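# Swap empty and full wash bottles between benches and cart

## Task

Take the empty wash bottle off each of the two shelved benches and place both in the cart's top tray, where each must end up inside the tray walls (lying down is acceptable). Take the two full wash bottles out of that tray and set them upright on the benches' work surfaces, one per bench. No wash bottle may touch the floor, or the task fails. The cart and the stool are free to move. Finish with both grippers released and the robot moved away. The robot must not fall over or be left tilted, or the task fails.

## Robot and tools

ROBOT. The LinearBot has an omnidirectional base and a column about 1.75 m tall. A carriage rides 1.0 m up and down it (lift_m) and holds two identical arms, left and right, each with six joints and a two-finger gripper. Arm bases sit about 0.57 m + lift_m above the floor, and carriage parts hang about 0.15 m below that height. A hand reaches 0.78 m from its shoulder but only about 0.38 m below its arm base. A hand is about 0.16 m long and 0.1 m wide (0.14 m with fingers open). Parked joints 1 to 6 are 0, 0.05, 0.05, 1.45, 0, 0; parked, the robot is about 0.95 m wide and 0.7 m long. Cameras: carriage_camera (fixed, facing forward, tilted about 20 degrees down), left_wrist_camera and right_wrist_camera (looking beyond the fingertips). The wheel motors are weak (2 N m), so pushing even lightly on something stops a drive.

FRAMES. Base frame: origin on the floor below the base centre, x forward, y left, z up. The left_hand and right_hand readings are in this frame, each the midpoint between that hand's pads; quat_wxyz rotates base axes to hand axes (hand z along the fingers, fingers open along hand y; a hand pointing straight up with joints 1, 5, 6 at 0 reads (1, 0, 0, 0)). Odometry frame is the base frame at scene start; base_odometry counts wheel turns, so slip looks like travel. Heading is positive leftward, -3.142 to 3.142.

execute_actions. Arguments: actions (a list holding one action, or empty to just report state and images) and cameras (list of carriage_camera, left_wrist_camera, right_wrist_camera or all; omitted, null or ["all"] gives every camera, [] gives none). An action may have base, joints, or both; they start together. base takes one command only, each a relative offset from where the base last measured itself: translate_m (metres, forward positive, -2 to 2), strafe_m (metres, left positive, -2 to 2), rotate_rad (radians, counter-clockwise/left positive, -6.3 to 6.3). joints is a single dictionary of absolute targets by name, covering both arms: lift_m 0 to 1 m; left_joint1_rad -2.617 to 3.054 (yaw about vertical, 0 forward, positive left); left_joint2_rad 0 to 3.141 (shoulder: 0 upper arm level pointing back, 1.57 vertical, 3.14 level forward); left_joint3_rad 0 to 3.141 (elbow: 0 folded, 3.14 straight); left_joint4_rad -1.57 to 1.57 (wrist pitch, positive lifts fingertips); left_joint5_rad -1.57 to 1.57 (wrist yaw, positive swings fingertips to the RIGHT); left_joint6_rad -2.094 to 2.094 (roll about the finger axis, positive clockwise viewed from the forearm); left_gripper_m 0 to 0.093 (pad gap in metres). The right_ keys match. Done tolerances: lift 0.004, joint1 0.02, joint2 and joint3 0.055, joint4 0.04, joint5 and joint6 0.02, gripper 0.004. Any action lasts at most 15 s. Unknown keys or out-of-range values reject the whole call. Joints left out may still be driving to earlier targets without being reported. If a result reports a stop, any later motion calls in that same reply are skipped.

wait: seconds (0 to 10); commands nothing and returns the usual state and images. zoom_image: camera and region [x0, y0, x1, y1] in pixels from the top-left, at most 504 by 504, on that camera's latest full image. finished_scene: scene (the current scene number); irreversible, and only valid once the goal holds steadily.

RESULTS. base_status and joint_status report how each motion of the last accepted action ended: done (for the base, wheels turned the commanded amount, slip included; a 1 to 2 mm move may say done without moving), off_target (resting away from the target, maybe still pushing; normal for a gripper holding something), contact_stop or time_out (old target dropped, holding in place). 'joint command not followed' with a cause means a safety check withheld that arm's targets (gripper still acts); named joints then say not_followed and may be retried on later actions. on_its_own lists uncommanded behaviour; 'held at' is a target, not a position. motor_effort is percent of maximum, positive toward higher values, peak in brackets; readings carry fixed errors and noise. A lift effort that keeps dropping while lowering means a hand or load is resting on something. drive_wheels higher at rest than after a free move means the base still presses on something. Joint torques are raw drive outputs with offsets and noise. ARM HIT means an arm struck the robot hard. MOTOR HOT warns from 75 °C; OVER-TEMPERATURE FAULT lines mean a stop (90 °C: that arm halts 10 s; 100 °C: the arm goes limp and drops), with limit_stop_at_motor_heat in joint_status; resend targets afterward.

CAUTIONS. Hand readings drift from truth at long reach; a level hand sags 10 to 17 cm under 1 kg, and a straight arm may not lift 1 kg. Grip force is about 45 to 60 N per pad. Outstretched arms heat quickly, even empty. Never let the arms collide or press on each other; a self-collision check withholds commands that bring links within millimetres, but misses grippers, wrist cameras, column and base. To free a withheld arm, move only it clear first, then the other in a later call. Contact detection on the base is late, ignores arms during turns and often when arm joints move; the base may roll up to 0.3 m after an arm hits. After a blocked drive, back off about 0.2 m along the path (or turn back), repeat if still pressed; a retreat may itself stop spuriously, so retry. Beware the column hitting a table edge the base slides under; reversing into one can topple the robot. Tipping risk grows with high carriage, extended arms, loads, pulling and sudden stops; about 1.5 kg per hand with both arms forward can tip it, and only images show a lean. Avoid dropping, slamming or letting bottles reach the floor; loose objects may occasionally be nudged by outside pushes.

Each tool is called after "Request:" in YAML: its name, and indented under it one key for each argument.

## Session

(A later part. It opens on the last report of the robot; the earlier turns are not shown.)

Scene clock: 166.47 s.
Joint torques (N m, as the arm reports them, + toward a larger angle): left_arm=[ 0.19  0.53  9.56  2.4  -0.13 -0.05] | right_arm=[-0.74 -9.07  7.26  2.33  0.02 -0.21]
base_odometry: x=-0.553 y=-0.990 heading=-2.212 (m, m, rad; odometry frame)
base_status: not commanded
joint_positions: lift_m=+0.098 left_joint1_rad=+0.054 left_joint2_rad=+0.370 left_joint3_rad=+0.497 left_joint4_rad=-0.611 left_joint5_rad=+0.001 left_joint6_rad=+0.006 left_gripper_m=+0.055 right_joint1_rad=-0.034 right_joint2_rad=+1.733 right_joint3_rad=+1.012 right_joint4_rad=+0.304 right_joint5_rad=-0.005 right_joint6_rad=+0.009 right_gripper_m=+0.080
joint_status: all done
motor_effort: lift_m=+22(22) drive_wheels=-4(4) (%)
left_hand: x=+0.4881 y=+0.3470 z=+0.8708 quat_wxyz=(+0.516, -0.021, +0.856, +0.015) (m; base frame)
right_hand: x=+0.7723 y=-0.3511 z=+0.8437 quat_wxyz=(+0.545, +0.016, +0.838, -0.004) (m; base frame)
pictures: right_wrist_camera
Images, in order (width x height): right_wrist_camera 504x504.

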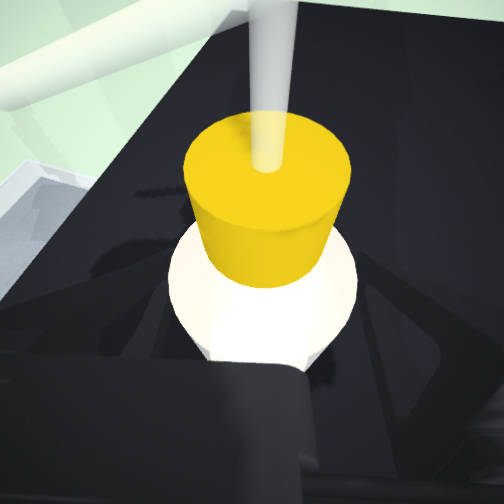

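Request:
execute_actions:
  actions:
    - {"joints":{"right_gripper_m":0.04}}
  cameras: []

Request:
execute_actions:
  actions:
    - {"base":{"translate_m":-1.48},"joints":{"lift_m":0.25,"right_joint1_rad":0,"right_joint2_rad":0.6,"right_joint3_rad":0.6,"right_joint4_rad":-0.41,"left_joint1_rad":0}}
  cameras: ["carriage_camera"]

Scene clock: 170.20 s.
Joint torques (N m, as the arm reports them, + toward a larger angle): left_arm=[ 0.19  0.43  9.64  2.42 -0.13 -0.05] | right_arm=[-0.79 -9.14  7.31  2.34  0.01 -0.2 ]
base_odometry: x=-0.553 y=-0.990 heading=-2.212 (m, m, rad; odometry frame)
base_status: not commanded
joint_positions: lift_m=+0.098 left_joint1_rad=+0.054 left_joint2_rad=+0.370 left_joint3_rad=+0.497 left_joint4_rad=-0.611 left_joint5_rad=+0.001 left_joint6_rad=+0.006 left_gripper_m=+0.055 right_joint1_rad=-0.034 right_joint2_rad=+1.733 right_joint3_rad=+1.012 right_joint4_rad=+0.304 right_joint5_rad=-0.005 right_joint6_rad=+0.009 right_gripper_m=+0.055
joint_status: right_gripper_m off_target (ended at +0.055, target +0.040)
motor_effort: lift_m=+22(22) drive_wheels=-3(4) (%)
left_hand: x=+0.4881 y=+0.3470 z=+0.8708 quat_wxyz=(+0.516, -0.021, +0.856, +0.015) (m; base frame)
right_hand: x=+0.7723 y=-0.3512 z=+0.8437 quat_wxyz=(+0.545, +0.017, +0.838, -0.005) (m; base frame)
pictures: none
No camera images: the call's "cameras" was empty. Leave "cameras" out to get every camera's image.

Scene clock: 175.43 s.
Joint torques (N m, as the arm reports them, + toward a larger angle): left_arm=[ 0.12  0.49  9.52  2.32 -0.13 -0.05] | right_arm=[ 0.17 -1.2   6.14  2.25  0.01 -0.2 ]
base_odometry: x=+0.332 y=+0.197 heading=-2.212 (m, m, rad; odometry frame)
base_status: done
joint_positions: lift_m=+0.250 left_joint1_rad=+0.005 left_joint2_rad=+0.370 left_joint3_rad=+0.497 left_joint4_rad=-0.601 left_joint5_rad=+0.001 left_joint6_rad=+0.006 left_gripper_m=+0.055 right_joint1_rad=-0.004 right_joint2_rad=+0.613 right_joint3_rad=+0.615 right_joint4_rad=-0.398 right_joint5_rad=-0.004 right_joint6_rad=+0.009 right_gripper_m=+0.055
joint_status: all done
motor_effort: lift_m=+22(27) drive_wheels=-5(33) (%)
left_hand: x=+0.4896 y=+0.3359 z=+1.0252 quat_wxyz=(+0.521, +0.000, +0.853, +0.003) (m; base frame)
right_hand: x=+0.5374 y=-0.3353 z=+1.0687 quat_wxyz=(+0.554, +0.004, +0.833, +0.003) (m; base frame)
pictures: carriage_camera
Images, in order (width x height): carriage_camera 504x504.

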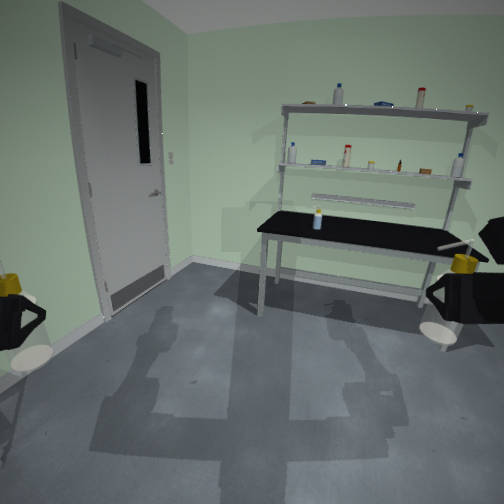

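Request:
execute_actions:
  actions:
    - {"base":{"rotate_rad":1.063},"joints":{"lift_m":0.2,"left_joint1_rad":-0.495,"left_joint2_rad":1.875,"left_joint3_rad":0.885,"left_joint4_rad":0.51,"right_joint1_rad":0.497,"right_joint2_rad":1.88,"right_joint3_rad":0.865,"right_joint4_rad":0.56}}
  cameras: ["carriage_camera"]

Scene clock: 181.03 s.
Joint torques (N m, as the arm reports them, + toward a larger angle): left_arm=[ 0.55 -8.26  7.68  2.49 -0.14 -0.06] | right_arm=[  0.67 -10.65   5.26   2.46  -0.04  -0.2 ]
base_odometry: x=+0.332 y=+0.197 heading=-1.150 (m, m, rad; odometry frame)
base_status: done
joint_positions: lift_m=+0.200 left_joint1_rad=-0.496 left_joint2_rad=+1.860 left_joint3_rad=+0.890 left_joint4_rad=+0.501 left_joint5_rad=+0.001 left_joint6_rad=+0.006 left_gripper_m=+0.055 right_joint1_rad=+0.487 right_joint2_rad=+1.876 right_joint3_rad=+0.873 right_joint4_rad=+0.548 right_joint5_rad=+0.001 right_joint6_rad=+0.009 right_gripper_m=+0.055
joint_status: all done
motor_effort: lift_m=+22(25) drive_wheels=+9(28) (%)
left_hand: x=+0.7035 y=+0.0955 z=+0.8750 quat_wxyz=(+0.507, +0.212, +0.825, -0.127) (m; base frame)
right_hand: x=+0.7057 y=-0.0996 z=+0.8708 quat_wxyz=(+0.513, -0.201, +0.824, +0.129) (m; base frame)
pictures: carriage_camera
Images, in order (width x height): carriage_camera 504x504.

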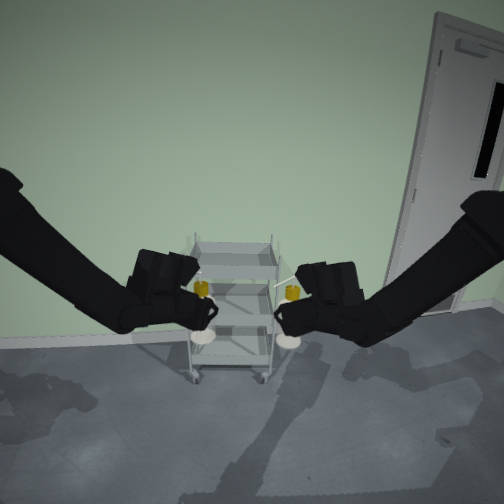

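Request:
zoom_image:
  camera: "carriage_camera"
  region: [160, 220, 330, 400]

Region (160, 220, 330, 400) of carriage_camera's 504x504 image, scaled by 2.800, with more detail than that image has.

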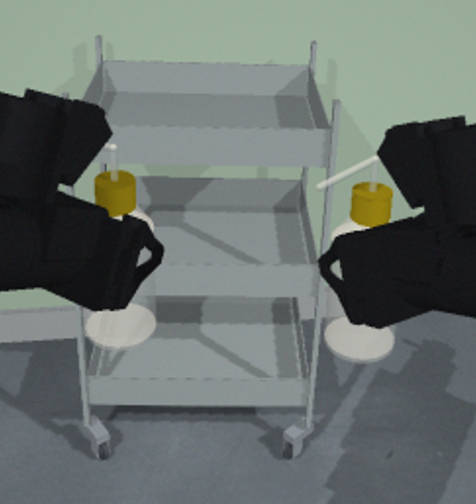

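Request:
execute_actions:
  actions:
    - {"base":{"translate_m":0.77},"joints":{"lift_m":0.21,"left_joint1_rad":-0.357,"left_joint2_rad":1.79,"left_joint3_rad":0.73,"left_joint4_rad":0.54,"right_joint1_rad":0.616,"right_joint2_rad":1.995,"right_joint3_rad":1.03,"right_joint4_rad":0.49}}

Scene clock: 189.23 s.
Joint torques (N m, as the arm reports them, + toward a larger angle): left_arm=[ 0.13 -8.3   6.18  2.4  -0.09 -0.05] | right_arm=[ -0.95 -11.37   6.64   2.25   0.    -0.2 ]
base_odometry: x=+0.648 y=-0.506 heading=-1.149 (m, m, rad; odometry frame)
base_status: done
joint_positions: lift_m=+0.210 left_joint1_rad=-0.353 left_joint2_rad=+1.789 left_joint3_rad=+0.748 left_joint4_rad=+0.538 left_joint5_rad=-0.004 left_joint6_rad=+0.006 left_gripper_m=+0.055 right_joint1_rad=+0.624 right_joint2_rad=+1.984 right_joint3_rad=+1.020 right_joint4_rad=+0.497 right_joint5_rad=-0.003 right_joint6_rad=+0.008 right_gripper_m=+0.055
joint_status: all done
motor_effort: lift_m=+22(27) drive_wheels=-6(33) (%)
left_hand: x=+0.7011 y=+0.1737 z=+0.8695 quat_wxyz=(+0.501, +0.153, +0.847, -0.086) (m; base frame)
right_hand: x=+0.6949 y=-0.0219 z=+0.8752 quat_wxyz=(+0.498, -0.259, +0.811, +0.164) (m; base frame)
pictures: carriage_camera, left_wrist_camera, right_wrist_camera
Images, in order (width x height): carriage_camera 504x504, left_wrist_camera 504x504, right_wrist_camera 504x504.

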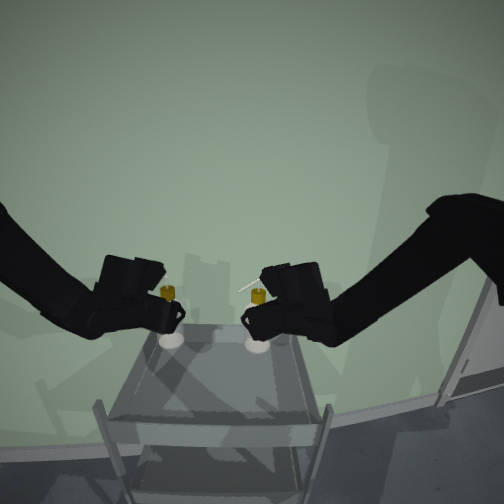

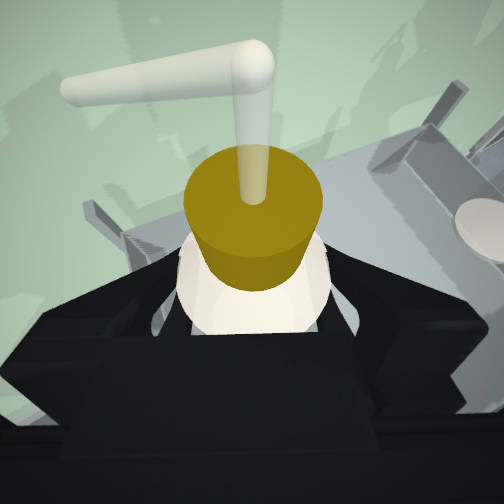

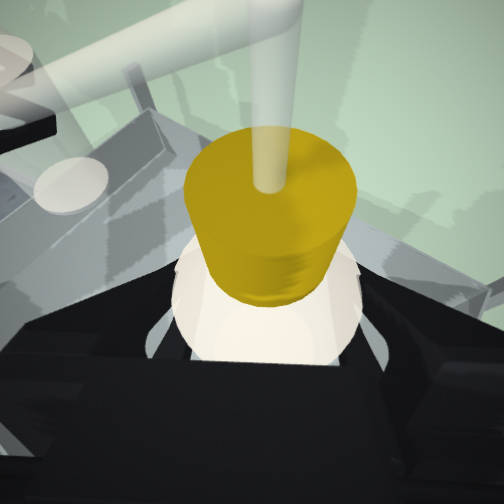

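Request:
execute_actions:
  actions:
    - {"joints":{"lift_m":0.084}}
  cameras: ["carriage_camera"]

Scene clock: 191.03 s.
Joint torques (N m, as the arm reports them, + toward a larger angle): left_arm=[ 0.18 -8.27  6.27  2.41 -0.1  -0.05] | right_arm=[ -0.96 -11.7    6.4    2.35   0.    -0.2 ]
base_odometry: x=+0.648 y=-0.506 heading=-1.149 (m, m, rad; odometry frame)
base_status: not commanded
joint_positions: lift_m=+0.084 left_joint1_rad=-0.353 left_joint2_rad=+1.789 left_joint3_rad=+0.748 left_joint4_rad=+0.540 left_joint5_rad=-0.003 left_joint6_rad=+0.006 left_gripper_m=+0.055 right_joint1_rad=+0.624 right_joint2_rad=+1.988 right_joint3_rad=+1.024 right_joint4_rad=+0.487 right_joint5_rad=-0.002 right_joint6_rad=+0.008 right_gripper_m=+0.055
joint_status: all done
motor_effort: lift_m=+22(22) drive_wheels=-4(6) (%)
left_hand: x=+0.7013 y=+0.1734 z=+0.7441 quat_wxyz=(+0.503, +0.153, +0.847, -0.087) (m; base frame)
right_hand: x=+0.6949 y=-0.0221 z=+0.7466 quat_wxyz=(+0.494, -0.259, +0.814, +0.163) (m; base frame)
pictures: carriage_camera
Images, in order (width x height): carriage_camera 504x504.

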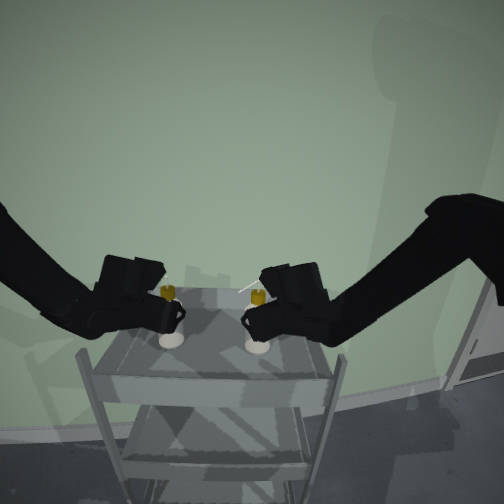

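Request:
execute_actions:
  actions:
    - {"joints":{"lift_m":0.08,"left_gripper_m":0.078,"right_gripper_m":0.078}}
  cameras: []

Request:
execute_actions:
  actions:
    - {"joints":{"lift_m":0.14,"left_joint2_rad":1.38,"left_joint3_rad":0.34,"right_joint2_rad":1.58,"right_joint3_rad":0.615}}
  cameras: ["carriage_camera"]

Scene clock: 193.23 s.
Joint torques (N m, as the arm reports them, + toward a larger angle): left_arm=[ 0.14 -8.31  6.23  2.24 -0.1  -0.05] | right_arm=[ -0.96 -11.75   6.36   2.25  -0.01  -0.19]
base_odometry: x=+0.648 y=-0.505 heading=-1.149 (m, m, rad; odometry frame)
base_status: not commanded
joint_positions: lift_m=+0.080 left_joint1_rad=-0.353 left_joint2_rad=+1.789 left_joint3_rad=+0.748 left_joint4_rad=+0.555 left_joint5_rad=-0.003 left_joint6_rad=+0.006 left_gripper_m=+0.078 right_joint1_rad=+0.624 right_joint2_rad=+1.988 right_joint3_rad=+1.024 right_joint4_rad=+0.497 right_joint5_rad=-0.002 right_joint6_rad=+0.008 right_gripper_m=+0.078
joint_status: all done
motor_effort: lift_m=+22(24) drive_wheels=-4(4) (%)
left_hand: x=+0.7030 y=+0.1729 z=+0.7434 quat_wxyz=(+0.509, +0.152, +0.843, -0.088) (m; base frame)
right_hand: x=+0.6958 y=-0.0216 z=+0.7447 quat_wxyz=(+0.498, -0.259, +0.811, +0.164) (m; base frame)
pictures: none
No camera images: the call's "cameras" was empty. Leave "cameras" out to get every camera's image.

Scene clock: 194.27 s.
Joint torques (N m, as the arm reports them, + toward a larger angle): left_arm=[ 0.15 -5.63  5.84  2.25 -0.1  -0.05] | right_arm=[-0.98 -8.84  5.12  2.24 -0.02 -0.2 ]
base_odometry: x=+0.648 y=-0.505 heading=-1.149 (m, m, rad; odometry frame)
base_status: not commanded
joint_positions: lift_m=+0.140 left_joint1_rad=-0.353 left_joint2_rad=+1.397 left_joint3_rad=+0.363 left_joint4_rad=+0.555 left_joint5_rad=-0.002 left_joint6_rad=+0.006 left_gripper_m=+0.078 right_joint1_rad=+0.624 right_joint2_rad=+1.591 right_joint3_rad=+0.627 right_joint4_rad=+0.501 right_joint5_rad=-0.001 right_joint6_rad=+0.008 right_gripper_m=+0.078
joint_status: all done
motor_effort: lift_m=+21(28) drive_wheels=+6(4) (%)
left_hand: x=+0.6084 y=+0.2076 z=+0.8083 quat_wxyz=(+0.512, +0.152, +0.841, -0.088) (m; base frame)
right_hand: x=+0.6138 y=-0.0808 z=+0.8285 quat_wxyz=(+0.500, -0.258, +0.810, +0.164) (m; base frame)
pictures: carriage_camera
Images, in order (width x height): carriage_camera 504x504.

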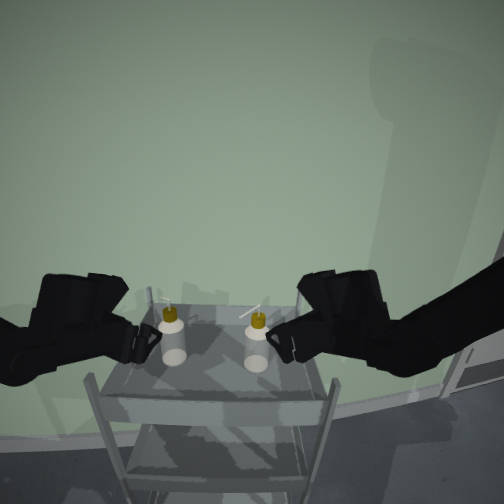

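Request:
execute_actions:
  actions:
    - {"base":{"translate_m":-0.3},"joints":{"lift_m":0.25,"left_joint1_rad":1.5,"left_joint2_rad":0.4,"left_joint3_rad":0.4,"left_joint4_rad":0.45,"right_joint1_rad":-1.3,"right_joint2_rad":0.4,"right_joint3_rad":0.4,"right_joint4_rad":0.45}}

Scene clock: 198.57 s.
Joint torques (N m, as the arm reports them, + toward a larger angle): left_arm=[ 0.97  0.67  9.62  1.81 -0.11 -0.05] | right_arm=[-0.9   0.7   5.81  1.79 -0.02 -0.2 ]
base_odometry: x=+0.525 y=-0.232 heading=-1.148 (m, m, rad; odometry frame)
base_status: done
joint_positions: lift_m=+0.250 left_joint1_rad=+1.495 left_joint2_rad=+0.415 left_joint3_rad=+0.397 left_joint4_rad=+0.470 left_joint5_rad=-0.002 left_joint6_rad=+0.006 left_gripper_m=+0.078 right_joint1_rad=-1.293 right_joint2_rad=+0.409 right_joint3_rad=+0.414 right_joint4_rad=+0.464 right_joint5_rad=-0.001 right_joint6_rad=+0.008 right_gripper_m=+0.078
joint_status: all done
motor_effort: lift_m=+21(29) drive_wheels=-7(31) (%)
left_hand: x=+0.2798 y=+0.5798 z=+1.2208 quat_wxyz=(+0.619, -0.360, +0.390, +0.578) (m; base frame)
right_hand: x=+0.3281 y=-0.5671 z=+1.2290 quat_wxyz=(+0.683, +0.316, +0.417, -0.510) (m; base frame)
pictures: carriage_camera, left_wrist_camera, right_wrist_camera
Images, in order (width x height): carriage_camera 504x504, left_wrist_camera 504x504, right_wrist_camera 504x504.

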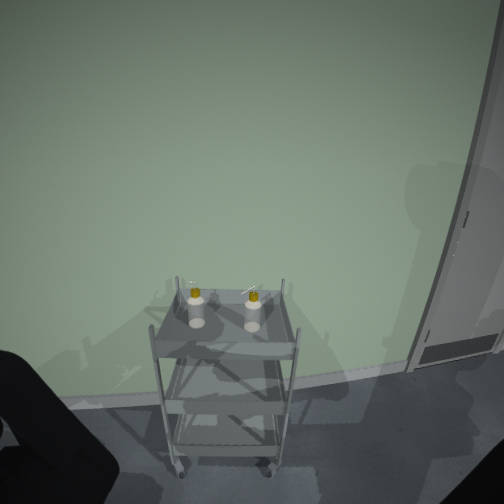

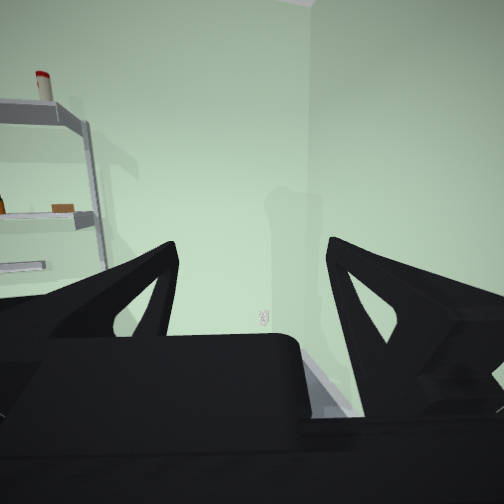

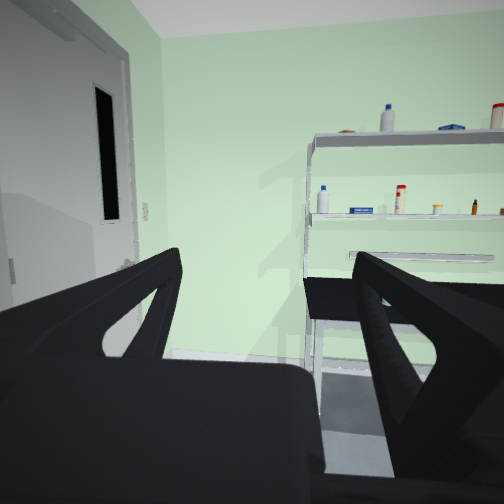

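Both empties are in the tray. A short wrist turn will confirm the full bottles are still standing on the benches.

Request:
execute_actions:
  actions:
    - {"joints":{"left_joint1_rad":2.0,"left_joint5_rad":-0.45,"left_joint4_rad":0.25,"right_joint1_rad":-1.72,"right_joint4_rad":0.3}}
  cameras: ["left_wrist_camera","right_wrist_camera"]

Scene clock: 200.40 s.
Joint torques (N m, as the arm reports them, + toward a larger angle): left_arm=[ 0.95  0.54  9.77  2.03 -0.09 -0.04] | right_arm=[-0.89  0.52  5.93  1.97 -0.01 -0.2 ]
base_odometry: x=+0.525 y=-0.232 heading=-1.148 (m, m, rad; odometry frame)
base_status: not commanded
joint_positions: lift_m=+0.250 left_joint1_rad=+1.995 left_joint2_rad=+0.415 left_joint3_rad=+0.397 left_joint4_rad=+0.265 left_joint5_rad=-0.447 left_joint6_rad=+0.006 left_gripper_m=+0.078 right_joint1_rad=-1.712 right_joint2_rad=+0.409 right_joint3_rad=+0.414 right_joint4_rad=+0.315 right_joint5_rad=-0.001 right_joint6_rad=+0.008 right_gripper_m=+0.078
joint_status: all done
motor_effort: lift_m=+21(21) drive_wheels=-5(5) (%)
left_hand: x=+0.0922 y=+0.5287 z=+1.1695 quat_wxyz=(+0.300, -0.598, +0.180, +0.721) (m; base frame)
right_hand: x=+0.2257 y=-0.5880 z=+1.1952 quat_wxyz=(+0.534, +0.443, +0.382, -0.610) (m; base frame)
pictures: left_wrist_camera, right_wrist_camera
Images, in order (width x height): left_wrist_camera 504x504, right_wrist_camera 504x504.

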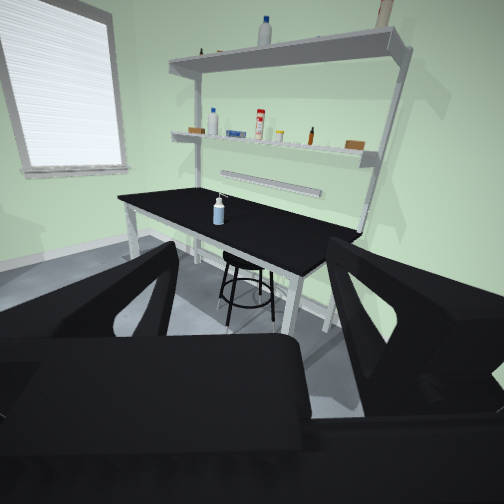

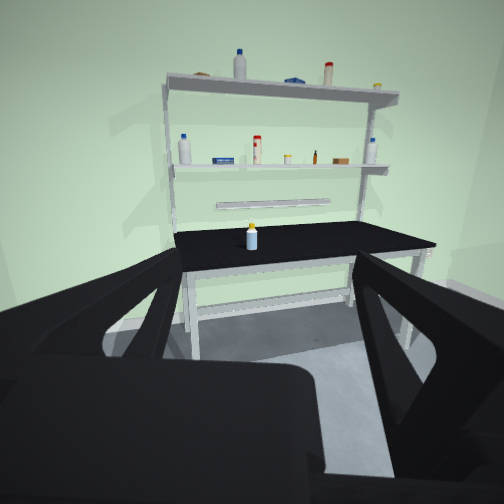

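Request:
finished_scene:
  scene: 2

The scene is finished: the task was done.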